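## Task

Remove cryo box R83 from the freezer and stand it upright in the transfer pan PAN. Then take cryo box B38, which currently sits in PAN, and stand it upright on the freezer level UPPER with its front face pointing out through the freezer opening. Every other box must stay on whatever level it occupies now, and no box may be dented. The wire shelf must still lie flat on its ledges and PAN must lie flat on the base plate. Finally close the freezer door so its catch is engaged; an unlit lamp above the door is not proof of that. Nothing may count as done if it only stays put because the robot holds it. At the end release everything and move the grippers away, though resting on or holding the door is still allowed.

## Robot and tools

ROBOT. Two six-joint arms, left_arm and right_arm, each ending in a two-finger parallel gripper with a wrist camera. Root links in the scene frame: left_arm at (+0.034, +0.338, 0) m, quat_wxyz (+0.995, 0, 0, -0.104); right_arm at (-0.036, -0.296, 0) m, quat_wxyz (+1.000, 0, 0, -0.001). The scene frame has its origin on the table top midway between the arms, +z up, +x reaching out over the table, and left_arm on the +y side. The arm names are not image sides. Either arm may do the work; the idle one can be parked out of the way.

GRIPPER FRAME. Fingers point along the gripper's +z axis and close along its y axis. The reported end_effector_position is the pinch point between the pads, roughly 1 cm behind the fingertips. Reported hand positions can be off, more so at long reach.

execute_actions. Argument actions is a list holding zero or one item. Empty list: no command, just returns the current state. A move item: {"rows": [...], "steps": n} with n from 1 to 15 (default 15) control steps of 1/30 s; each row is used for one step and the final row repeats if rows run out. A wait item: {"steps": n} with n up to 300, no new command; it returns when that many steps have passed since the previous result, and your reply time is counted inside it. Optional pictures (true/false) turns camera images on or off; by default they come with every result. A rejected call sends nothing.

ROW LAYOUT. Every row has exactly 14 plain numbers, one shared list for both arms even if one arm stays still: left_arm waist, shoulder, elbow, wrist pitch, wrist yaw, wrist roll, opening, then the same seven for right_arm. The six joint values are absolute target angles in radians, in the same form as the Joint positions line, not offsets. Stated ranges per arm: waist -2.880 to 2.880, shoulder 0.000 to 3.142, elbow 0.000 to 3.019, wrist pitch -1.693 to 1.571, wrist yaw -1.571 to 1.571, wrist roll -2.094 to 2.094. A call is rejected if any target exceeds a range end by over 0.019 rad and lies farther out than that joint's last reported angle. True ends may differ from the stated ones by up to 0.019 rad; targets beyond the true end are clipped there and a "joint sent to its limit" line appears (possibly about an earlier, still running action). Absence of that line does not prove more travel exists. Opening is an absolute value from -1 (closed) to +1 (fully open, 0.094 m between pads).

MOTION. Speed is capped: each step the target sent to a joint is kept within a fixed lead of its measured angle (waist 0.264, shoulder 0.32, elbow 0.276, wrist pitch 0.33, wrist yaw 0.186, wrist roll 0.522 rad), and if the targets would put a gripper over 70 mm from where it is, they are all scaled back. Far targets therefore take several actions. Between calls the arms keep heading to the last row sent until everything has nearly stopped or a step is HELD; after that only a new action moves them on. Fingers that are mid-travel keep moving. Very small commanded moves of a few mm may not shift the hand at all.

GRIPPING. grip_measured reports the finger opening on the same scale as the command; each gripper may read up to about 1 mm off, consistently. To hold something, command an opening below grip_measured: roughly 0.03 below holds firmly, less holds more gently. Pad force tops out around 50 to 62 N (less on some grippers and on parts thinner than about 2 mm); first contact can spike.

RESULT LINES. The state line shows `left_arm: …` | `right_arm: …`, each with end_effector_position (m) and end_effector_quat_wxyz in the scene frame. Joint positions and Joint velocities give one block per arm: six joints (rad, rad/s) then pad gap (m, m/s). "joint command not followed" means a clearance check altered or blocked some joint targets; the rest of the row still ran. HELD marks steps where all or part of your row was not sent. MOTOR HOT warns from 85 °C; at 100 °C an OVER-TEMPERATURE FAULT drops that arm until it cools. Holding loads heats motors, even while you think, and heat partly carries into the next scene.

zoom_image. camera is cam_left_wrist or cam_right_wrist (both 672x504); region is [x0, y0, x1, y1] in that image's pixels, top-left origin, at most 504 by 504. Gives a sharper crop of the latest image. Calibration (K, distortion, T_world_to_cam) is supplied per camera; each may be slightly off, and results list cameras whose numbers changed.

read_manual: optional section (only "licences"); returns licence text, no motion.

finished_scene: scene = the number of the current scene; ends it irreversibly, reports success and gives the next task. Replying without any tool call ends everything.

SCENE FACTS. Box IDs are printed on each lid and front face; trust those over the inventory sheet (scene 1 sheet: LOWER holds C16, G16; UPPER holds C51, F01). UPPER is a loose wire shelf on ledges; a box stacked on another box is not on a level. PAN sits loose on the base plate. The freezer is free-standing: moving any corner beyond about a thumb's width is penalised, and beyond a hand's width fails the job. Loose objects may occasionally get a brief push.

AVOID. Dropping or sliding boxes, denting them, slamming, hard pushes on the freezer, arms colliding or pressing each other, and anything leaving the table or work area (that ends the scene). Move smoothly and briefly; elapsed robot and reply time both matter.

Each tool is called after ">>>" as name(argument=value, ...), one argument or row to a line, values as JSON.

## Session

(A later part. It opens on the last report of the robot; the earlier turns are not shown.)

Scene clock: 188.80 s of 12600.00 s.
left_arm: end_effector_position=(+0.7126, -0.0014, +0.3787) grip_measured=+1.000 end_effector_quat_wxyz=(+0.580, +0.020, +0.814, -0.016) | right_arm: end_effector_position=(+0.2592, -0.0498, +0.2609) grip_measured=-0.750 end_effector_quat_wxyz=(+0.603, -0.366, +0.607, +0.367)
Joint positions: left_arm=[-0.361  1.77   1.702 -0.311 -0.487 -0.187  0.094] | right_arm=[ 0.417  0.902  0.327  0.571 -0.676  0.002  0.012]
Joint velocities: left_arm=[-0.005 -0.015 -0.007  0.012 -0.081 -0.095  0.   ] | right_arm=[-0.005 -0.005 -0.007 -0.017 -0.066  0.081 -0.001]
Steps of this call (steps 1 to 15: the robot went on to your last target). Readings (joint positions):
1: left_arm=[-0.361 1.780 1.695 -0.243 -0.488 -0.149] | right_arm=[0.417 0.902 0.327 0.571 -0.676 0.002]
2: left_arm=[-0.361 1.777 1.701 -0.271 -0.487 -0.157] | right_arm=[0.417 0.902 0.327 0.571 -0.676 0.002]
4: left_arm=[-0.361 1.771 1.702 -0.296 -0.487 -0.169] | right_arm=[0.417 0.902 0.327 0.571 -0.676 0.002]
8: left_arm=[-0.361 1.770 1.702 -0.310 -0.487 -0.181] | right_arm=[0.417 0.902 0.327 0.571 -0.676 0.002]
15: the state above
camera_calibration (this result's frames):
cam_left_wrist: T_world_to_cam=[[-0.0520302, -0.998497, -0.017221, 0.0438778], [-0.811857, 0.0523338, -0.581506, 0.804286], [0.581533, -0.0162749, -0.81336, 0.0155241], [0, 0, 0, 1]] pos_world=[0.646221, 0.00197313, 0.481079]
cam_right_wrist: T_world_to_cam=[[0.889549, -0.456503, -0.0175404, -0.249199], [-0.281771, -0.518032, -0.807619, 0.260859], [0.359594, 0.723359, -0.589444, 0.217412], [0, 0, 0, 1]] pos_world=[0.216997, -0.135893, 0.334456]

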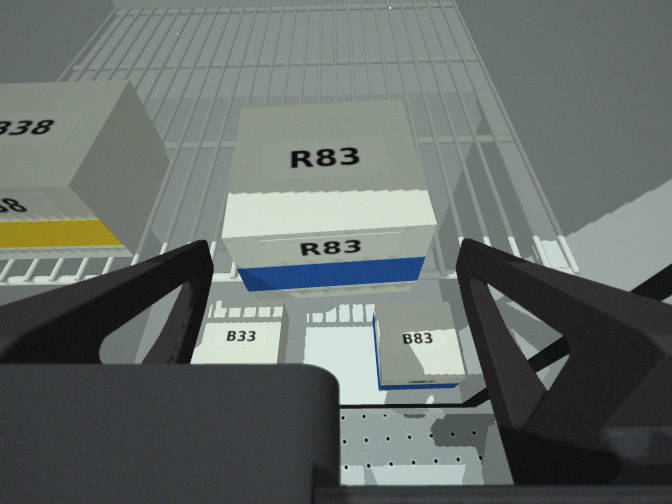

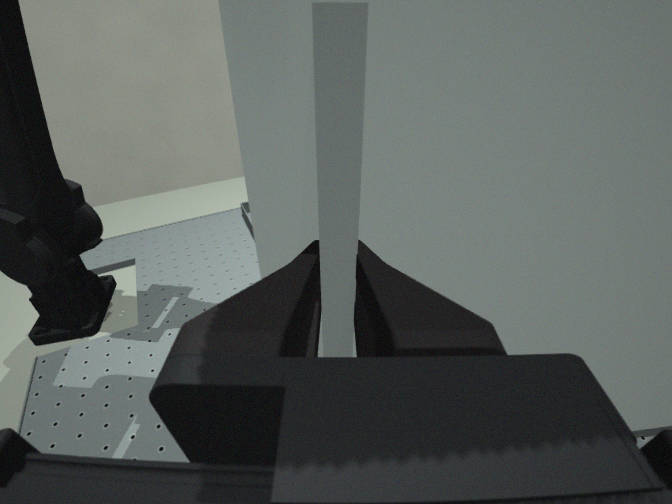

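>>> execute_actions(
  actions=[
    {"rows":[[-0.348,1.78,1.77,-0.315,-0.487,-0.19,1,0.427,0.90,0.35,0.565,-0.673,0,-0.85],[-0.345,1.79,1.775,-0.318,-0.487,-0.19,1,0.427,0.90,0.35,0.565,-0.673,0,-0.85],[-0.342,1.798,1.785,-0.321,-0.487,-0.19,1,0.427,0.90,0.35,0.565,-0.673,0,-0.85],[-0.34,1.806,1.795,-0.324,-0.487,-0.19,1,0.427,0.90,0.35,0.565,-0.673,0,-0.85],[-0.338,1.814,1.805,-0.327,-0.487,-0.19,1,0.427,0.90,0.35,0.565,-0.673,0,-0.85],[-0.336,1.822,1.815,-0.33,-0.487,-0.19,1,0.427,0.90,0.35,0.565,-0.673,0,-0.85],[-0.334,1.83,1.825,-0.333,-0.487,-0.19,1,0.427,0.90,0.35,0.565,-0.673,0,-0.85],[-0.332,1.837,1.835,-0.336,-0.487,-0.19,1,0.427,0.90,0.35,0.565,-0.673,0,-0.85],[-0.33,1.844,1.845,-0.339,-0.487,-0.19,1,0.427,0.90,0.35,0.565,-0.673,0,-0.85],[-0.328,1.85,1.855,-0.342,-0.487,-0.19,1,0.427,0.90,0.35,0.565,-0.673,0,-0.85],[-0.328,1.855,1.865,-0.345,-0.487,-0.19,1,0.427,0.90,0.35,0.565,-0.673,0,-0.85],[-0.328,1.858,1.875,-0.348,-0.487,-0.19,1,0.427,0.90,0.35,0.565,-0.673,0,-0.85]],"steps":15},
  ],
  pictures=false,
)

>>> execute_actions(
  actions=[
    {"steps":12},
  ],
)

Scene clock: 193.33 s of 12600.00 s.
left_arm: end_effector_position=(+0.7441, +0.0042, +0.3721) grip_measured=+1.000 end_effector_quat_wxyz=(+0.577, +0.009, +0.817, -0.007) | right_arm: end_effector_position=(+0.2592, -0.0498, +0.2609) grip_measured=-0.750 end_effector_quat_wxyz=(+0.603, -0.366, +0.607, +0.367)
Joint positions: left_arm=[-0.333  1.845  1.795 -0.337 -0.487 -0.189  0.094] | right_arm=[ 0.417  0.902  0.327  0.571 -0.676  0.002  0.012]
Joint velocities: left_arm=[ 0.015  0.044  0.012 -0.042 -0.007  0.037  0.   ] | right_arm=[ 0.005 -0.005 -0.007 -0.002  0.037 -0.022 -0.001]
Steps of this call (steps 1 to 15: the robot went on to your last target; steps 16 to 90: nothing new was sent; then 1.03 s passed at rest; steps 91 to 105: all 15 steps of this action). Readings (joint positions):
91: left_arm=[-0.360 1.770 1.702 -0.311 -0.487 -0.189] | right_arm=[0.417 0.902 0.327 0.571 -0.676 0.002]
92: left_arm=[-0.360 1.770 1.702 -0.311 -0.487 -0.189] | right_arm=[0.417 0.902 0.327 0.571 -0.676 0.002]
94: left_arm=[-0.358 1.772 1.705 -0.312 -0.487 -0.189] | right_arm=[0.417 0.902 0.327 0.571 -0.676 0.002]
98: left_arm=[-0.349 1.798 1.741 -0.322 -0.487 -0.189] | right_arm=[0.417 0.902 0.327 0.571 -0.676 0.002]
105: the state above

Scene clock: 193.73 s of 12600.00 s.
left_arm: end_effector_position=(+0.7446, +0.0042, +0.3701) grip_measured=+1.000 end_effector_quat_wxyz=(+0.575, +0.009, +0.818, -0.006) | right_arm: end_effector_position=(+0.2592, -0.0498, +0.2609) grip_measured=-0.750 end_effector_quat_wxyz=(+0.603, -0.366, +0.607, +0.367)
Joint positions: left_arm=[-0.333  1.847  1.796 -0.34  -0.487 -0.189  0.094] | right_arm=[ 0.417  0.902  0.327  0.571 -0.676  0.002  0.012]
Joint velocities: left_arm=[-0.005 -0.015  0.007  0.002 -0.037 -0.037  0.   ] | right_arm=[-0.015  0.005  0.012 -0.017  0.007  0.051  0.001]
Steps of this call (steps 1 to 12: the robot went on to your last target). Readings (joint positions):
1: left_arm=[-0.333 1.846 1.795 -0.338 -0.487 -0.189] | right_arm=[0.417 0.902 0.327 0.571 -0.676 0.002]
2: left_arm=[-0.333 1.847 1.795 -0.340 -0.487 -0.189] | right_arm=[0.417 0.902 0.327 0.571 -0.676 0.002]
4: left_arm=[-0.333 1.847 1.795 -0.340 -0.487 -0.189] | right_arm=[0.417 0.902 0.327 0.571 -0.676 0.002]
8: left_arm=[-0.333 1.847 1.796 -0.340 -0.487 -0.189] | right_arm=[0.417 0.902 0.327 0.571 -0.676 0.002]
12: the state above
camera_calibration (this result's frames):
cam_left_wrist: T_world_to_cam=[[-0.0234108, -0.999487, -0.0218429, 0.0314068], [-0.819465, 0.0317003, -0.572252, 0.827307], [0.572651, 0.00450264, -0.819787, -0.00112881], [0, 0, 0, 1]] pos_world=[0.679331, 0.00516991, 0.473189]
cam_right_wrist: T_world_to_cam=[[0.889549, -0.456503, -0.0175404, -0.249199], [-0.281771, -0.518032, -0.807619, 0.260859], [0.359594, 0.723359, -0.589444, 0.217412], [0, 0, 0, 1]] pos_world=[0.216997, -0.135893, 0.334456]

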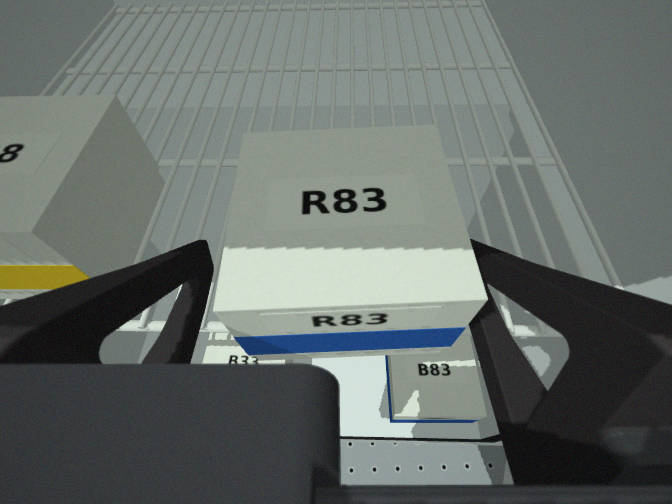

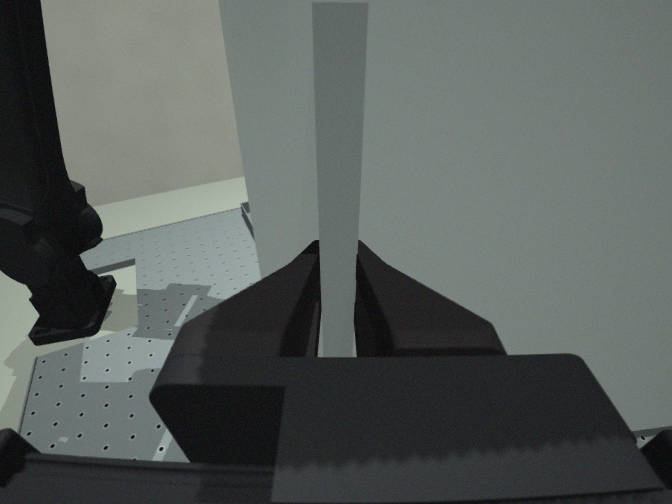

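Raise ~6 mm via elbow, then close.

>>> execute_actions(
  actions=[
    {"rows":[[-0.333,1.85,1.883,-0.345,-0.487,-0.19,1,0.427,0.90,0.35,0.565,-0.673,0,-0.85],[-0.333,1.85,1.888,-0.345,-0.487,-0.19,0.9,0.427,0.90,0.35,0.565,-0.673,0,-0.85],[-0.333,1.85,1.888,-0.345,-0.487,-0.19,0.82,0.427,0.90,0.35,0.565,-0.673,0,-0.85],[-0.333,1.85,1.888,-0.345,-0.487,-0.19,0.77,0.427,0.90,0.35,0.565,-0.673,0,-0.85],[-0.333,1.85,1.888,-0.345,-0.487,-0.19,0.73,0.427,0.90,0.35,0.565,-0.673,0,-0.85],[-0.333,1.85,1.888,-0.345,-0.487,-0.19,0.70,0.427,0.90,0.35,0.565,-0.673,0,-0.85],[-0.333,1.85,1.888,-0.345,-0.487,-0.19,0.67,0.427,0.90,0.35,0.565,-0.673,0,-0.85],[-0.333,1.85,1.888,-0.345,-0.487,-0.19,0.64,0.427,0.90,0.35,0.565,-0.673,0,-0.85],[-0.333,1.85,1.888,-0.345,-0.487,-0.19,0.62,0.427,0.90,0.35,0.565,-0.673,0,-0.85],[-0.333,1.85,1.888,-0.345,-0.487,-0.19,0.60,0.427,0.90,0.35,0.565,-0.673,0,-0.85],[-0.333,1.85,1.888,-0.345,-0.487,-0.19,0.58,0.427,0.90,0.35,0.565,-0.673,0,-0.85],[-0.333,1.85,1.888,-0.345,-0.487,-0.19,0.565,0.427,0.90,0.35,0.565,-0.673,0,-0.85],[-0.333,1.85,1.888,-0.345,-0.487,-0.19,0.555,0.427,0.90,0.35,0.565,-0.673,0,-0.85],[-0.333,1.85,1.888,-0.345,-0.487,-0.19,0.545,0.427,0.90,0.35,0.565,-0.673,0,-0.85],[-0.333,1.85,1.888,-0.345,-0.487,-0.19,0.538,0.427,0.90,0.35,0.565,-0.673,0,-0.85]],"steps":15},
  ],
)

Scene clock: 199.23 s of 12600.00 s.
left_arm: end_effector_position=(+0.7460, +0.0033, +0.3798) grip_measured=+0.552 end_effector_quat_wxyz=(+0.581, +0.007, +0.814, -0.009) | right_arm: end_effector_position=(+0.2592, -0.0498, +0.2609) grip_measured=-0.750 end_effector_quat_wxyz=(+0.603, -0.366, +0.607, +0.367)
Joint positions: left_arm=[-0.333  1.847  1.812 -0.34  -0.487 -0.189  0.073] | right_arm=[ 0.417  0.902  0.327  0.571 -0.676  0.002  0.012]
Joint velocities: left_arm=[-0.015 -0.005  0.002 -0.002 -0.007 -0.051 -0.004] | right_arm=[ 0.005 -0.005  0.007  0.002  0.007 -0.022 -0.001]
Steps of this call (steps 1 to 15: the robot went on to your last target; steps 16 to 90: nothing new was sent; then 2.00 s passed at rest; steps 91 to 105: all 15 steps of this action). Readings (joint positions):
91: left_arm=[-0.333 1.847 1.797 -0.340 -0.487 -0.189] | right_arm=[0.417 0.902 0.327 0.571 -0.676 0.002]
92: left_arm=[-0.333 1.847 1.798 -0.340 -0.487 -0.189] | right_arm=[0.417 0.902 0.327 0.571 -0.676 0.002]
94: left_arm=[-0.333 1.847 1.802 -0.340 -0.487 -0.189] | right_arm=[0.417 0.902 0.327 0.571 -0.676 0.002]
98: left_arm=[-0.333 1.847 1.811 -0.340 -0.487 -0.189] | right_arm=[0.417 0.902 0.327 0.571 -0.676 0.002]
105: the state above
camera_calibration (this result's frames):
cam_left_wrist: T_world_to_cam=[[-0.0231609, -0.999638, -0.0137176, 0.0275236], [-0.811339, 0.0268116, -0.583961, 0.83245], [0.584117, -0.00239541, -0.811666, -0.00560849], [0, 0, 0, 1]] pos_world=[0.679313, 0.00518083, 0.481944]
cam_right_wrist: T_world_to_cam=[[0.889549, -0.456503, -0.0175404, -0.249199], [-0.281771, -0.518032, -0.807619, 0.260859], [0.359594, 0.723359, -0.589444, 0.217412], [0, 0, 0, 1]] pos_world=[0.216997, -0.135893, 0.334456]

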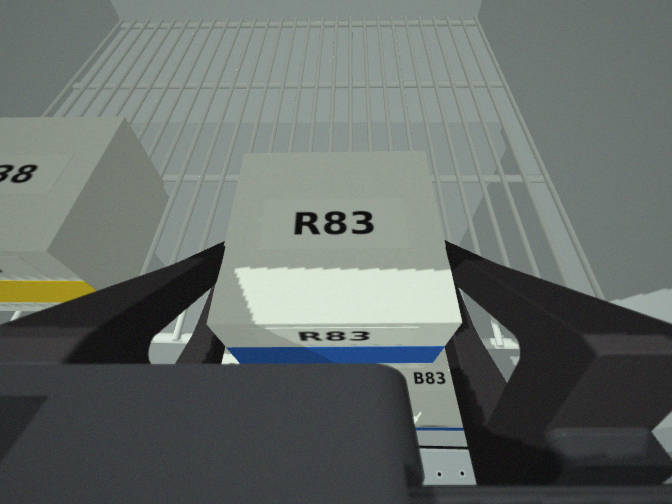

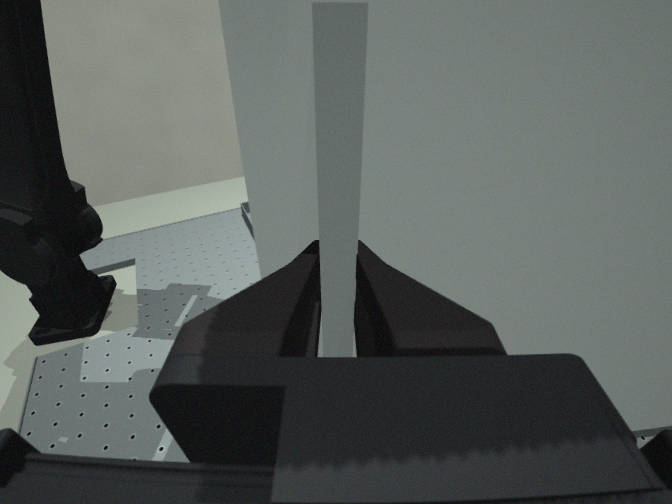

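>>> execute_actions(
  actions=[
    {"rows":[[-0.335,1.81,1.82,-0.345,-0.487,-0.19,0.535,0.427,0.90,0.35,0.565,-0.673,0,-0.85],[-0.34,1.795,1.815,-0.345,-0.487,-0.19,0.535,0.427,0.90,0.35,0.565,-0.673,0,-0.85],[-0.345,1.78,1.81,-0.345,-0.487,-0.19,0.535,0.427,0.90,0.35,0.565,-0.673,0,-0.85],[-0.35,1.76,1.79,-0.345,-0.487,-0.19,0.535,0.427,0.90,0.35,0.565,-0.673,0,-0.85],[-0.355,1.74,1.77,-0.345,-0.487,-0.19,0.535,0.427,0.90,0.35,0.565,-0.673,0,-0.85],[-0.36,1.715,1.745,-0.345,-0.487,-0.19,0.535,0.427,0.90,0.35,0.565,-0.673,0,-0.85],[-0.36,1.69,1.72,-0.345,-0.487,-0.19,0.535,0.427,0.90,0.35,0.565,-0.673,0,-0.85],[-0.36,1.66,1.69,-0.345,-0.487,-0.19,0.535,0.427,0.90,0.35,0.565,-0.673,0,-0.85],[-0.36,1.63,1.66,-0.345,-0.487,-0.19,0.535,0.427,0.90,0.35,0.565,-0.673,0,-0.85],[-0.36,1.60,1.63,-0.345,-0.487,-0.19,0.535,0.427,0.90,0.35,0.565,-0.673,0,-0.85],[-0.36,1.57,1.60,-0.345,-0.487,-0.19,0.535,0.427,0.90,0.35,0.565,-0.673,0,-0.85],[-0.36,1.54,1.57,-0.345,-0.487,-0.19,0.535,0.427,0.90,0.35,0.565,-0.673,0,-0.85],[-0.36,1.51,1.54,-0.345,-0.487,-0.19,0.535,0.427,0.90,0.35,0.565,-0.673,0,-0.85],[-0.36,1.48,1.51,-0.345,-0.487,-0.19,0.535,0.427,0.90,0.35,0.565,-0.673,0,-0.85],[-0.36,1.45,1.48,-0.345,-0.487,-0.19,0.535,0.427,0.90,0.35,0.565,-0.673,0,-0.85]],"steps":15},
  ],
  pictures=false,
)

>>> execute_actions(
  actions=[
    {"rows":[[-0.35,1.42,1.44,-0.32,-0.46,-0.17,0.535,0.427,0.90,0.35,0.565,-0.673,0,-0.85],[-0.33,1.39,1.40,-0.305,-0.43,-0.155,0.535,0.427,0.90,0.35,0.565,-0.673,0,-0.85],[-0.30,1.36,1.355,-0.29,-0.40,-0.14,0.535,0.427,0.90,0.35,0.565,-0.673,0,-0.85],[-0.27,1.33,1.31,-0.27,-0.37,-0.125,0.535,0.427,0.90,0.35,0.565,-0.673,0,-0.85],[-0.235,1.30,1.265,-0.25,-0.34,-0.11,0.535,0.427,0.90,0.35,0.565,-0.673,0,-0.85],[-0.2,1.27,1.22,-0.235,-0.31,-0.095,0.535,0.427,0.90,0.35,0.565,-0.673,0,-0.85],[-0.165,1.24,1.175,-0.22,-0.28,-0.08,0.535,0.427,0.90,0.35,0.565,-0.673,0,-0.85],[-0.13,1.21,1.13,-0.2,-0.25,-0.07,0.535,0.427,0.90,0.35,0.565,-0.673,0,-0.85],[-0.095,1.18,1.085,-0.185,-0.22,-0.06,0.535,0.427,0.90,0.35,0.565,-0.673,0,-0.85],[-0.06,1.15,1.04,-0.17,-0.19,-0.05,0.535,0.427,0.90,0.35,0.565,-0.673,0,-0.85],[-0.025,1.12,0.995,-0.155,-0.16,-0.04,0.535,0.427,0.90,0.35,0.565,-0.673,0,-0.85],[0.01,1.09,0.95,-0.14,-0.13,-0.03,0.535,0.427,0.90,0.35,0.565,-0.673,0,-0.85],[0.045,1.06,0.905,-0.125,-0.10,-0.02,0.535,0.427,0.90,0.35,0.565,-0.673,0,-0.85],[0.08,1.03,0.86,-0.11,-0.07,-0.01,0.535,0.427,0.90,0.35,0.565,-0.673,0,-0.85],[0.115,1.0,0.815,-0.095,-0.04,0,0.535,0.427,0.90,0.35,0.565,-0.673,0,-0.85]],"steps":15},
  ],
  pictures=false,
)

>>> execute_actions(
  actions=[
    {"rows":[[0.15,0.97,0.77,-0.08,-0.01,0.01,0.535,0.427,0.90,0.35,0.565,-0.673,0,-0.85],[0.185,0.94,0.725,-0.065,0.02,0.02,0.535,0.427,0.90,0.35,0.565,-0.673,0,-0.85],[0.22,0.91,0.68,-0.05,0.05,0.03,0.535,0.427,0.90,0.35,0.565,-0.673,0,-0.85],[0.255,0.88,0.635,-0.035,0.08,0.04,0.535,0.427,0.90,0.35,0.565,-0.673,0,-0.85],[0.29,0.85,0.59,-0.02,0.1,0.05,0.535,0.427,0.90,0.35,0.565,-0.673,0,-0.85],[0.325,0.82,0.55,-0.01,0.1,0.05,0.535,0.427,0.90,0.35,0.565,-0.673,0,-0.85],[0.36,0.80,0.515,0.005,0.1,0.05,0.535,0.427,0.90,0.35,0.565,-0.673,0,-0.85],[0.39,0.80,0.48,0.035,0.1,0.05,0.535,0.427,0.90,0.35,0.565,-0.673,0,-0.85],[0.42,0.80,0.445,0.07,0.1,0.05,0.535,0.427,0.90,0.35,0.565,-0.673,0,-0.85],[0.445,0.80,0.41,0.105,0.1,0.05,0.535,0.427,0.90,0.35,0.565,-0.673,0,-0.85],[0.465,0.80,0.375,0.14,0.1,0.05,0.535,0.427,0.90,0.35,0.565,-0.673,0,-0.85],[0.48,0.80,0.34,0.175,0.1,0.05,0.535,0.427,0.90,0.35,0.565,-0.673,0,-0.85],[0.49,0.80,0.31,0.205,0.1,0.05,0.535,0.427,0.90,0.35,0.565,-0.673,0,-0.85],[0.49,0.82,0.285,0.24,0.1,0.05,0.535,0.427,0.90,0.35,0.565,-0.673,0,-0.85],[0.49,0.85,0.26,0.29,0.1,0.05,0.535,0.427,0.90,0.35,0.565,-0.673,0,-0.85]],"steps":15},
  ],
  pictures=false,
)

>>> execute_actions(
  actions=[
    {"rows":[[0.49,0.88,0.24,0.34,0.1,0.05,0.535,0.427,0.90,0.35,0.565,-0.673,0,-0.85],[0.49,0.91,0.22,0.39,0.1,0.05,0.535,0.427,0.90,0.35,0.565,-0.673,0,-0.85],[0.49,0.94,0.205,0.435,0.1,0.05,0.535,0.427,0.90,0.35,0.565,-0.673,0,-0.85],[0.49,0.97,0.19,0.48,0.1,0.05,0.535,0.427,0.90,0.35,0.565,-0.673,0,-0.85],[0.49,1.0,0.18,0.525,0.1,0.05,0.535,0.427,0.90,0.35,0.565,-0.673,0,-0.85]],"steps":15},
  ],
)

Scene clock: 217.17 s of 12600.00 s.
left_arm: end_effector_position=(+0.6559, +0.0398, +0.4038) grip_measured=+0.549 end_effector_quat_wxyz=(+0.576, +0.018, +0.817, -0.012) | right_arm: end_effector_position=(+0.2592, -0.0498, +0.2609) grip_measured=-0.750 end_effector_quat_wxyz=(+0.603, -0.366, +0.607, +0.367)
Joint positions: left_arm=[-0.355  1.583  1.536 -0.344 -0.487 -0.189  0.073] | right_arm=[ 0.417  0.902  0.327  0.571 -0.676  0.002  0.012]
Joint velocities: left_arm=[-0.015 -1.031 -0.838  0.027  0.022 -0.081  0.001] | right_arm=[ 0.015  0.005 -0.007 -0.002  0.022  0.081 -0.   ]
Steps of this call (steps 1 to 15: the robot went on to your last target; steps 16 to 90: nothing new was sent; then 14.43 s passed at rest; steps 91 to 105: all 15 steps of this action). Readings (joint positions):
91: left_arm=[-0.333 1.847 1.812 -0.340 -0.487 -0.189] | right_arm=[0.417 0.902 0.327 0.571 -0.676 0.002]
92: left_arm=[-0.333 1.847 1.812 -0.340 -0.487 -0.189] | right_arm=[0.417 0.902 0.327 0.571 -0.676 0.002]
94: left_arm=[-0.333 1.842 1.807 -0.340 -0.487 -0.189] | right_arm=[0.417 0.902 0.327 0.571 -0.676 0.002]
98: left_arm=[-0.341 1.782 1.733 -0.341 -0.487 -0.189] | right_arm=[0.417 0.902 0.327 0.571 -0.676 0.002]
105: the state above

Scene clock: 217.67 s of 12600.00 s.
left_arm: end_effector_position=(+0.5410, +0.2761, +0.3476) grip_measured=+0.549 end_effector_quat_wxyz=(+0.580, +0.013, +0.814, -0.030) | right_arm: end_effector_position=(+0.2592, -0.0498, +0.2609) grip_measured=-0.750 end_effector_quat_wxyz=(+0.603, -0.366, +0.607, +0.367)
Joint positions: left_arm=[ 0.063  1.078  0.897 -0.15  -0.074 -0.062  0.073] | right_arm=[ 0.417  0.902  0.327  0.571 -0.676  0.002  0.012]
Joint velocities: left_arm=[ 1.167 -0.806 -1.443  0.408  0.799  0.286 -0.001] | right_arm=[-0.005 -0.005 -0.022  0.012 -0.007  0.007 -0.   ]
Steps of this call (steps 1 to 15: all 15 steps of this action). Readings (joint positions):
1: left_arm=[-0.355 1.547 1.504 -0.343 -0.477 -0.189] | right_arm=[0.417 0.902 0.327 0.571 -0.676 0.002]
2: left_arm=[-0.353 1.508 1.468 -0.341 -0.455 -0.186] | right_arm=[0.417 0.902 0.327 0.571 -0.676 0.002]
4: left_arm=[-0.341 1.424 1.388 -0.323 -0.395 -0.173] | right_arm=[0.417 0.902 0.327 0.571 -0.676 0.002]
8: left_arm=[-0.241 1.274 1.227 -0.263 -0.282 -0.135] | right_arm=[0.417 0.902 0.327 0.571 -0.676 0.002]
15: the state above

Scene clock: 218.17 s of 12600.00 s.
left_arm: end_effector_position=(+0.4002, +0.4262, +0.1912) grip_measured=+0.549 end_effector_quat_wxyz=(+0.585, -0.074, +0.806, +0.052) | right_arm: end_effector_position=(+0.2592, -0.0498, +0.2609) grip_measured=-0.750 end_effector_quat_wxyz=(+0.603, -0.366, +0.607, +0.367)
Joint positions: left_arm=[0.489 0.802 0.305 0.181 0.095 0.028 0.073] | right_arm=[ 0.417  0.902  0.327  0.571 -0.676  0.002  0.012]
Joint velocities: left_arm=[ 0.142  0.259 -0.867  1.155  0.037 -0.022 -0.   ] | right_arm=[-0.005 -0.015 -0.007 -0.007 -0.007  0.007 -0.   ]
Steps of this call (steps 1 to 15: all 15 steps of this action). Readings (joint positions):
1: left_arm=[0.100 1.051 0.847 -0.138 -0.044 -0.052] | right_arm=[0.417 0.902 0.327 0.571 -0.676 0.002]
2: left_arm=[0.135 1.024 0.797 -0.126 -0.013 -0.041] | right_arm=[0.417 0.902 0.327 0.571 -0.676 0.002]
4: left_arm=[0.199 0.967 0.703 -0.099 0.048 -0.020] | right_arm=[0.417 0.902 0.327 0.571 -0.676 0.002]
8: left_arm=[0.327 0.844 0.533 -0.041 0.095 0.012] | right_arm=[0.417 0.902 0.327 0.571 -0.676 0.002]
15: the state above

Scene clock: 218.67 s of 12600.00 s.
left_arm: end_effector_position=(+0.3878, +0.4231, +0.1180) grip_measured=+0.549 end_effector_quat_wxyz=(+0.571, -0.074, +0.816, +0.051) | right_arm: end_effector_position=(+0.2592, -0.0498, +0.2609) grip_measured=-0.750 end_effector_quat_wxyz=(+0.603, -0.366, +0.607, +0.367)
Joint positions: left_arm=[0.491 1.014 0.169 0.494 0.096 0.034 0.073] | right_arm=[ 0.417  0.902  0.327  0.571 -0.676  0.002  0.012]
Joint velocities: left_arm=[-0.005  0.015  0.002  0.012 -0.007  0.051 -0.   ] | right_arm=[-0.005 -0.005  0.002 -0.012 -0.022 -0.007 -0.   ]
Steps of this call (steps 1 to 15: all 15 steps of this action). Readings (joint positions):
1: left_arm=[0.491 0.816 0.276 0.221 0.095 0.029] | right_arm=[0.417 0.902 0.327 0.571 -0.676 0.002]
2: left_arm=[0.491 0.837 0.250 0.265 0.096 0.030] | right_arm=[0.417 0.902 0.327 0.571 -0.676 0.002]
4: left_arm=[0.491 0.899 0.210 0.355 0.096 0.031] | right_arm=[0.417 0.902 0.327 0.571 -0.676 0.002]
8: left_arm=[0.491 1.007 0.171 0.466 0.096 0.033] | right_arm=[0.417 0.902 0.327 0.571 -0.676 0.002]
15: the state above
camera_calibration (this result's frames):
cam_left_wrist: T_world_to_cam=[[0.177869, -0.983878, -0.0186309, 0.351242], [-0.811225, -0.135887, -0.568725, 0.444673], [0.557025, 0.116273, -0.822316, -0.0462536], [0, 0, 0, 1]] pos_world=[0.324019, 0.411382, 0.221406]
cam_right_wrist: T_world_to_cam=[[0.889549, -0.456503, -0.0175404, -0.249199], [-0.281771, -0.518032, -0.807619, 0.260859], [0.359594, 0.723359, -0.589444, 0.217412], [0, 0, 0, 1]] pos_world=[0.216997, -0.135893, 0.334456]

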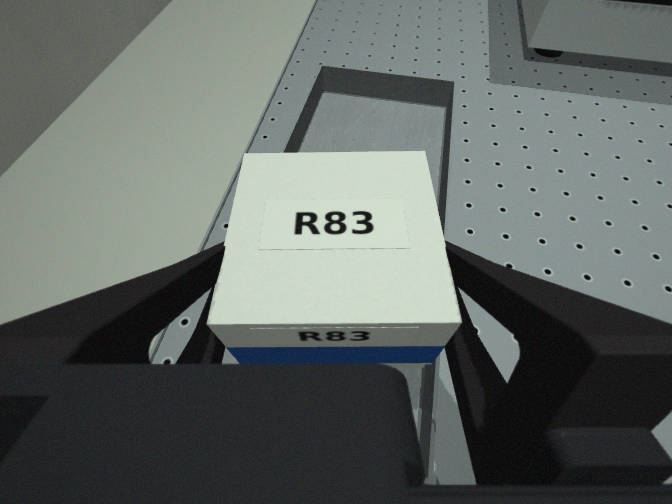

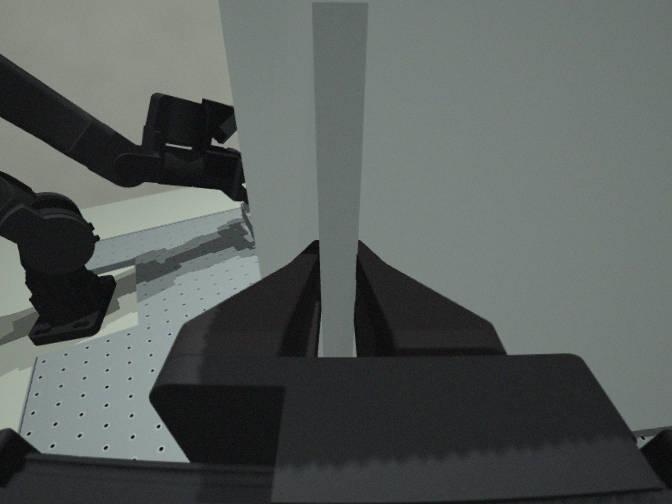

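>>> execute_actions(
  actions=[],
)

Scene clock: 224.67 s of 12600.00 s.
left_arm: end_effector_position=(+0.3878, +0.4231, +0.1180) grip_measured=+0.549 end_effector_quat_wxyz=(+0.571, -0.074, +0.816, +0.051) | right_arm: end_effector_position=(+0.2592, -0.0498, +0.2609) grip_measured=-0.750 end_effector_quat_wxyz=(+0.603, -0.366, +0.607, +0.367)
Joint positions: left_arm=[0.491 1.014 0.169 0.494 0.096 0.034 0.073] | right_arm=[ 0.417  0.902  0.327  0.571 -0.676  0.002  0.012]
Joint velocities: left_arm=[-0.015 -0.024  0.002 -0.017 -0.066 -0.066 -0.   ] | right_arm=[ 0.005 -0.005  0.007 -0.007  0.007  0.007 -0.   ]
Steps of this call (steps 1 to 15: the robot went on to your last target; steps 16 to 90: nothing new was sent; then 3.00 s passed at rest). Readings (joint positions):
1: left_arm=[0.491 1.014 0.169 0.494 0.096 0.034] | right_arm=[0.417 0.902 0.327 0.571 -0.676 0.002]
2: left_arm=[0.491 1.014 0.169 0.494 0.096 0.034] | right_arm=[0.417 0.902 0.327 0.571 -0.676 0.002]
4: left_arm=[0.491 1.014 0.169 0.494 0.096 0.034] | right_arm=[0.417 0.902 0.327 0.571 -0.676 0.002]
8: left_arm=[0.491 1.014 0.169 0.494 0.096 0.034] | right_arm=[0.417 0.902 0.327 0.571 -0.676 0.002]
90: the state above
All arms were judged still, so your last target was given up. Only a new action makes them travel on or press farther. Fingers that are still opening or closing keep moving.
camera_calibration (this result's frames):
cam_left_wrist: T_world_to_cam=[[0.17774, -0.983894, -0.0189893, 0.351341], [-0.811279, -0.135581, -0.568721, 0.444564], [0.556987, 0.11649, -0.822311, -0.0463316], [0, 0, 0, 1]] pos_world=[0.324024, 0.411354, 0.221406]
cam_right_wrist: T_world_to_cam=[[0.889549, -0.456503, -0.0175404, -0.249199], [-0.281771, -0.518032, -0.807619, 0.260859], [0.359594, 0.723359, -0.589444, 0.217412], [0, 0, 0, 1]] pos_world=[0.216997, -0.135893, 0.334456]

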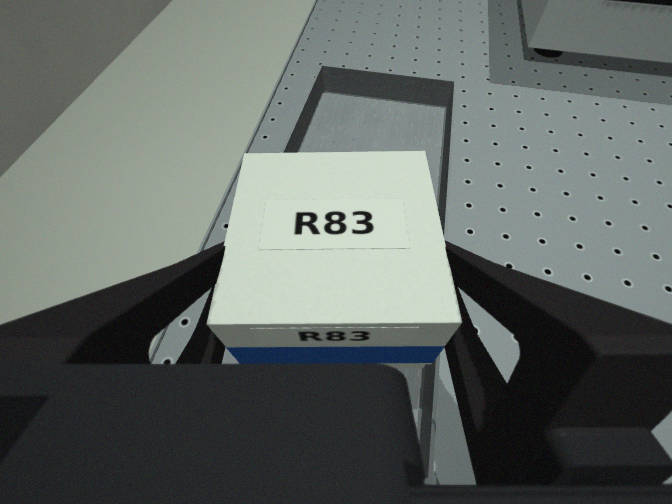

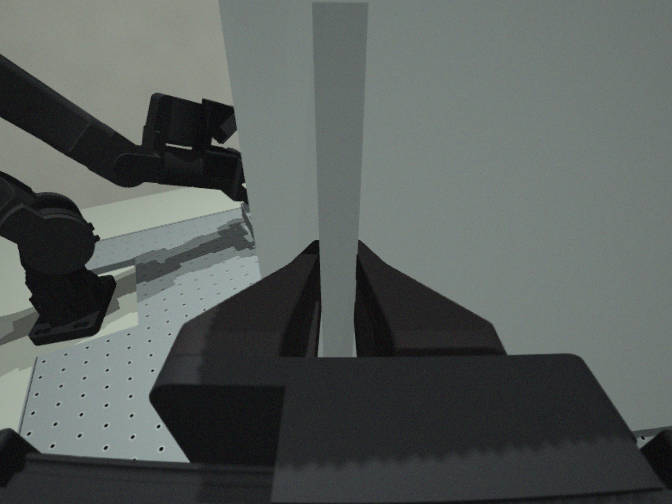

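>>> execute_actions(
  actions=[
    {"rows":[[0.5,1.04,0.165,0.57,0.1,0.05,0.535,0.427,0.90,0.35,0.565,-0.673,0,-0.85],[0.505,1.07,0.16,0.605,0.1,0.05,0.535,0.427,0.90,0.35,0.565,-0.673,0,-0.85],[0.51,1.10,0.155,0.64,0.1,0.05,0.535,0.427,0.90,0.35,0.565,-0.673,0,-0.85],[0.51,1.13,0.15,0.675,0.1,0.05,0.535,0.427,0.90,0.35,0.565,-0.673,0,-0.85],[0.51,1.16,0.147,0.708,0.1,0.05,0.535,0.427,0.90,0.35,0.565,-0.673,0,-0.85],[0.51,1.19,0.144,0.741,0.1,0.05,0.535,0.427,0.90,0.35,0.565,-0.673,0,-0.85],[0.51,1.22,0.141,0.774,0.1,0.05,0.535,0.427,0.90,0.35,0.565,-0.673,0,-0.85],[0.51,1.25,0.138,0.807,0.1,0.05,0.535,0.427,0.90,0.35,0.565,-0.673,0,-0.85]],"steps":15},
  ],
)

Scene clock: 227.77 s of 12600.00 s.
left_arm: end_effector_position=(+0.3892, +0.4272, +0.0822) grip_measured=+0.549 end_effector_quat_wxyz=(+0.570, -0.078, +0.816, +0.054) | right_arm: end_effector_position=(+0.2592, -0.0498, +0.2609) grip_measured=-0.750 end_effector_quat_wxyz=(+0.603, -0.366, +0.607, +0.367)
Joint positions: left_arm=[0.501 1.26  0.136 0.771 0.096 0.034 0.073] | right_arm=[ 0.417  0.902  0.327  0.571 -0.676  0.002  0.012]
Joint velocities: left_arm=[-0.005 -0.005  0.012  0.09   0.037  0.022 -0.001] | right_arm=[ 0.005 -0.015  0.012 -0.022 -0.037  0.007  0.   ]
Steps of this call (steps 1 to 78: nothing new was sent; steps 79 to 93: all 15 steps of this action). Readings (joint positions):
79: left_arm=[0.491 1.016 0.168 0.502 0.096 0.034] | right_arm=[0.417 0.902 0.327 0.571 -0.676 0.002]
80: left_arm=[0.492 1.022 0.166 0.523 0.096 0.034] | right_arm=[0.417 0.902 0.327 0.571 -0.676 0.002]
82: left_arm=[0.495 1.057 0.161 0.584 0.096 0.034] | right_arm=[0.417 0.902 0.327 0.571 -0.676 0.002]
86: left_arm=[0.501 1.184 0.150 0.714 0.096 0.034] | right_arm=[0.417 0.902 0.327 0.571 -0.676 0.002]
93: the state above
camera_calibration (this result's frames):
cam_left_wrist: T_world_to_cam=[[0.187053, -0.982173, -0.018634, 0.350002], [-0.811815, -0.143872, -0.565913, 0.429454], [0.553144, 0.120983, -0.824254, -0.0773258], [0, 0, 0, 1]] pos_world=[0.325941, 0.414904, 0.18582]
cam_right_wrist: T_world_to_cam=[[0.889549, -0.456503, -0.0175404, -0.249199], [-0.281771, -0.518032, -0.807619, 0.260859], [0.359594, 0.723359, -0.589444, 0.217412], [0, 0, 0, 1]] pos_world=[0.216997, -0.135893, 0.334456]

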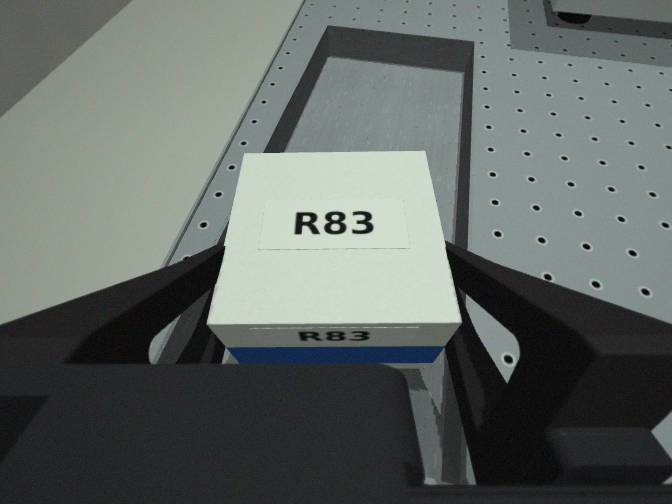

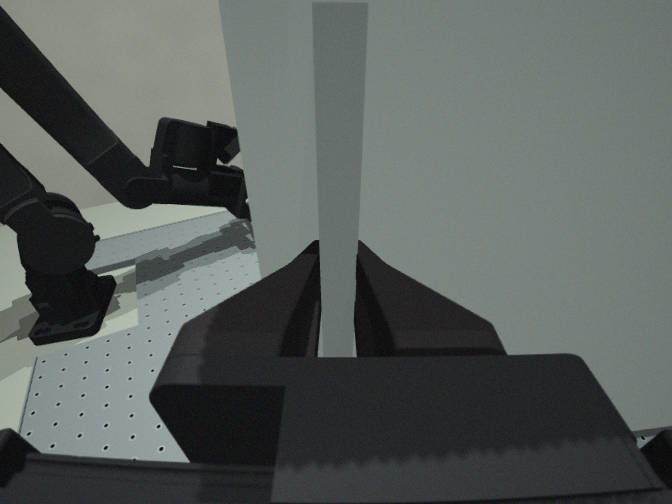

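>>> execute_actions(
  actions=[
    {"rows":[[0.52,1.25,0.138,0.81,0.13,0.06,0.535,0.427,0.90,0.35,0.565,-0.673,0,-0.85],[0.53,1.25,0.138,0.81,0.16,0.07,0.535,0.427,0.90,0.35,0.565,-0.673,0,-0.85],[0.545,1.26,0.138,0.82,0.19,0.08,0.535,0.427,0.90,0.35,0.565,-0.673,0,-0.85],[0.555,1.27,0.138,0.83,0.21,0.085,0.535,0.427,0.90,0.35,0.565,-0.673,0,-0.85],[0.555,1.27,0.138,0.83,0.21,0.085,0.535,0.427,0.90,0.35,0.565,-0.673,0,-0.85],[0.555,1.27,0.138,0.83,0.21,0.085,0.535,0.427,0.90,0.35,0.565,-0.673,0,-0.85],[0.555,1.30,0.135,0.865,0.21,0.085,0.535,0.427,0.90,0.35,0.565,-0.673,0,-0.85],[0.555,1.33,0.132,0.9,0.21,0.085,0.535,0.427,0.90,0.35,0.565,-0.673,0,-0.85]],"steps":15},
  ],
)

Scene clock: 232.07 s of 12600.00 s.
left_arm: end_effector_position=(+0.3914, +0.4265, +0.0806) grip_measured=+0.549 end_effector_quat_wxyz=(+0.583, -0.051, +0.810, +0.035) | right_arm: end_effector_position=(+0.2592, -0.0498, +0.2609) grip_measured=-0.750 end_effector_quat_wxyz=(+0.603, -0.366, +0.607, +0.367)
Joint positions: left_arm=[0.548 1.328 0.133 0.866 0.205 0.067 0.073] | right_arm=[ 0.417  0.902  0.327  0.571 -0.676  0.002  0.012]
Joint velocities: left_arm=[-0.005  0.005 -0.012  0.032  0.022 -0.007  0.   ] | right_arm=[-0.005 -0.005 -0.002  0.007  0.007  0.022 -0.   ]
Steps of this call (steps 1 to 15: the robot went on to your last target; steps 16 to 90: nothing new was sent; then 0.80 s passed at rest; steps 91 to 105: all 15 steps of this action). Readings (joint positions):
91: left_arm=[0.502 1.260 0.136 0.777 0.109 0.035] | right_arm=[0.417 0.902 0.327 0.571 -0.676 0.002]
92: left_arm=[0.507 1.260 0.136 0.778 0.133 0.039] | right_arm=[0.417 0.902 0.327 0.571 -0.676 0.002]
94: left_arm=[0.522 1.260 0.136 0.784 0.187 0.048] | right_arm=[0.417 0.902 0.327 0.571 -0.676 0.002]
98: left_arm=[0.547 1.272 0.134 0.822 0.204 0.060] | right_arm=[0.417 0.902 0.327 0.571 -0.676 0.002]
105: the state above
camera_calibration (this result's frames):
cam_left_wrist: T_world_to_cam=[[0.121662, -0.992419, -0.0174209, 0.378729], [-0.802371, -0.0880014, -0.590302, 0.404643], [0.584293, 0.0857951, -0.806995, -0.0783782], [0, 0, 0, 1]] pos_world=[0.324393, 0.418191, 0.182208]
cam_right_wrist: T_world_to_cam=[[0.889549, -0.456503, -0.0175404, -0.249199], [-0.281771, -0.518032, -0.807619, 0.260859], [0.359594, 0.723359, -0.589444, 0.217412], [0, 0, 0, 1]] pos_world=[0.216997, -0.135893, 0.334456]

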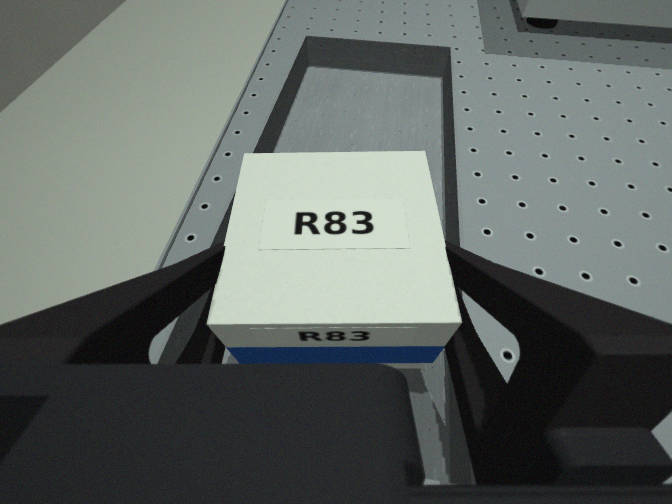

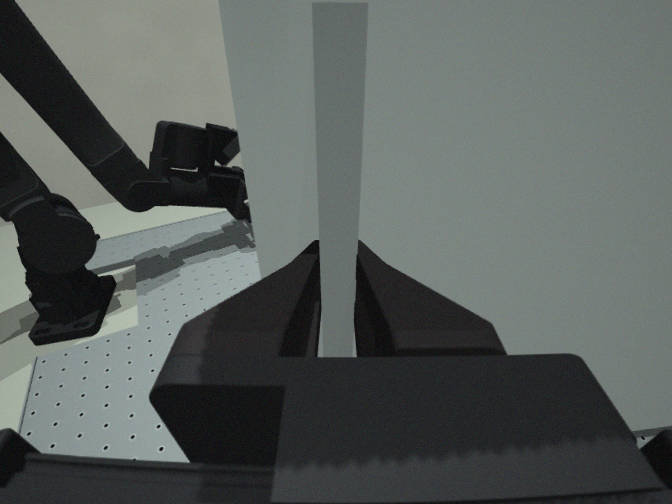

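>>> execute_actions(
  actions=[
    {"rows":[[0.565,1.35,0.13,0.915,0.21,0.085,0.535,0.427,0.90,0.35,0.565,-0.673,0,-0.85],[0.57,1.37,0.13,0.935,0.21,0.085,0.535,0.427,0.90,0.35,0.565,-0.673,0,-0.85],[0.57,1.39,0.128,0.955,0.21,0.085,0.535,0.427,0.90,0.35,0.565,-0.673,0,-0.85],[0.57,1.41,0.127,0.975,0.21,0.085,0.535,0.427,0.90,0.35,0.565,-0.673,0,-0.85],[0.57,1.43,0.126,0.995,0.21,0.085,0.535,0.427,0.90,0.35,0.565,-0.673,0,-0.85],[0.57,1.45,0.125,1.015,0.21,0.085,0.535,0.427,0.90,0.35,0.565,-0.673,0,-0.85]],"steps":15},
  ],
)

Scene clock: 236.77 s of 12600.00 s.
left_arm: end_effector_position=(+0.3907, +0.4312, +0.0644) grip_measured=+0.549 end_effector_quat_wxyz=(+0.581, -0.055, +0.811, +0.039) | right_arm: end_effector_position=(+0.2592, -0.0498, +0.2609) grip_measured=-0.750 end_effector_quat_wxyz=(+0.603, -0.366, +0.607, +0.367)
Joint positions: left_arm=[0.561 1.45  0.129 0.985 0.206 0.071 0.073] | right_arm=[ 0.417  0.902  0.327  0.571 -0.676  0.002  0.012]
Joint velocities: left_arm=[-0.005 -0.015 -0.027 -0.002 -0.022 -0.022 -0.   ] | right_arm=[-0.005 -0.015  0.002 -0.007  0.037  0.007  0.   ]
Steps of this call (steps 1 to 15: the robot went on to your last target; steps 16 to 90: nothing new was sent; then 1.20 s passed at rest; steps 91 to 105: all 15 steps of this action). Readings (joint positions):
91: left_arm=[0.549 1.329 0.133 0.872 0.206 0.069] | right_arm=[0.417 0.902 0.327 0.571 -0.676 0.002]
92: left_arm=[0.551 1.334 0.133 0.880 0.206 0.069] | right_arm=[0.417 0.902 0.327 0.571 -0.676 0.002]
94: left_arm=[0.557 1.357 0.133 0.912 0.206 0.069] | right_arm=[0.417 0.902 0.327 0.571 -0.676 0.002]
98: left_arm=[0.561 1.434 0.133 0.973 0.206 0.069] | right_arm=[0.417 0.902 0.327 0.571 -0.676 0.002]
105: the state above
camera_calibration (this result's frames):
cam_left_wrist: T_world_to_cam=[[0.132373, -0.991007, -0.0195454, 0.378585], [-0.805386, -0.0960424, -0.584918, 0.399273], [0.577781, 0.0931688, -0.810857, -0.0917985], [0, 0, 0, 1]] pos_world=[0.324494, 0.422081, 0.166506]
cam_right_wrist: T_world_to_cam=[[0.889549, -0.456503, -0.0175404, -0.249199], [-0.281771, -0.518032, -0.807619, 0.260859], [0.359594, 0.723359, -0.589444, 0.217412], [0, 0, 0, 1]] pos_world=[0.216997, -0.135893, 0.334456]

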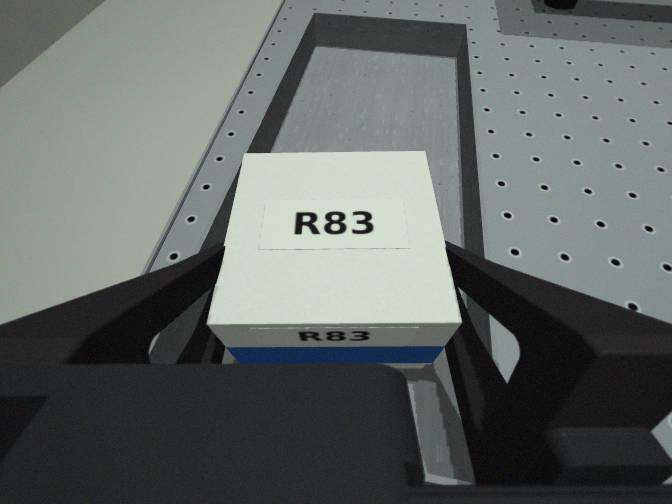

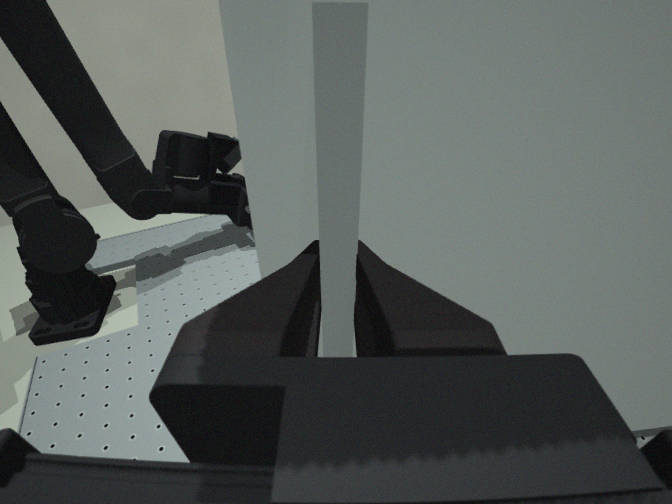

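A little lower.

>>> execute_actions(
  actions=[
    {"rows":[[0.57,1.47,0.125,1.03,0.21,0.085,0.535,0.427,0.90,0.35,0.565,-0.673,0,-0.85],[0.57,1.49,0.125,1.05,0.21,0.085,0.535,0.427,0.90,0.35,0.565,-0.673,0,-0.85]],"steps":12},
  ],
)

Scene clock: 238.50 s of 12600.00 s.
left_arm: end_effector_position=(+0.3919, +0.4316, +0.0639) grip_measured=+0.549 end_effector_quat_wxyz=(+0.585, -0.053, +0.808, +0.040) | right_arm: end_effector_position=(+0.2592, -0.0498, +0.2609) grip_measured=-0.750 end_effector_quat_wxyz=(+0.603, -0.366, +0.607, +0.367)
Joint positions: left_arm=[0.561 1.478 0.128 1.026 0.207 0.073 0.073] | right_arm=[ 0.417  0.902  0.327  0.571 -0.676  0.002  0.012]
Joint velocities: left_arm=[-0.005  0.005 -0.017  0.002  0.037  0.066 -0.001] | right_arm=[ 0.005 -0.015 -0.017 -0.002  0.066 -0.007 -0.001]
Steps of this call (steps 1 to 15: the robot went on to your last target; steps 16 to 40: nothing new was sent; steps 41 to 52: all 12 steps of this action). Readings (joint positions):
41: left_arm=[0.561 1.451 0.128 0.987 0.206 0.071] | right_arm=[0.417 0.902 0.327 0.571 -0.676 0.002]
42: left_arm=[0.561 1.455 0.128 0.996 0.206 0.071] | right_arm=[0.417 0.902 0.327 0.571 -0.676 0.002]
44: left_arm=[0.561 1.469 0.128 1.014 0.206 0.071] | right_arm=[0.417 0.902 0.327 0.571 -0.676 0.002]
48: left_arm=[0.561 1.478 0.128 1.026 0.207 0.073] | right_arm=[0.417 0.902 0.327 0.571 -0.676 0.002]
52: the state above
camera_calibration (this result's frames):
cam_left_wrist: T_world_to_cam=[[0.131779, -0.991, -0.0235313, 0.379248], [-0.798798, -0.0921041, -0.594508, 0.396225], [0.58699, 0.0971403, -0.803746, -0.0986649], [0, 0, 0, 1]] pos_world=[0.324442, 0.421913, 0.165182]
cam_right_wrist: T_world_to_cam=[[0.889549, -0.456503, -0.0175404, -0.249199], [-0.281771, -0.518032, -0.807619, 0.260859], [0.359594, 0.723359, -0.589444, 0.217412], [0, 0, 0, 1]] pos_world=[0.216997, -0.135893, 0.334456]

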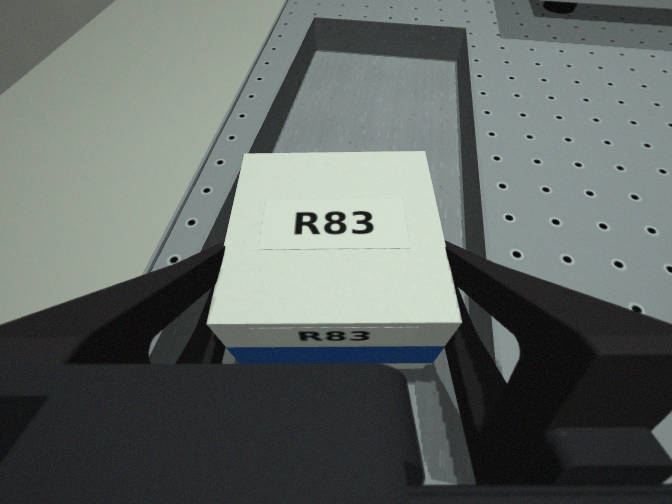

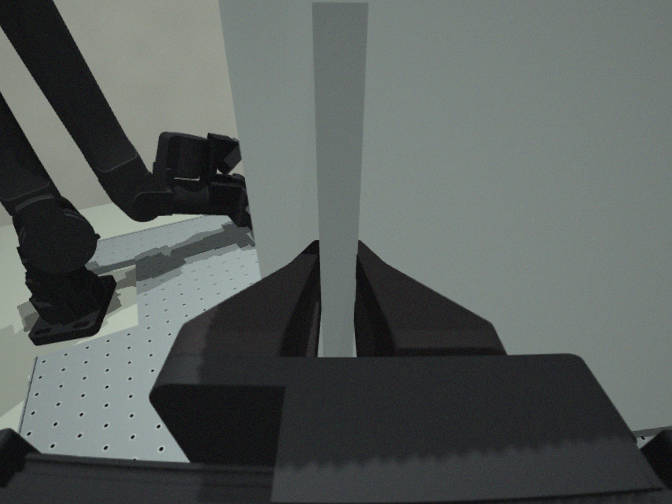

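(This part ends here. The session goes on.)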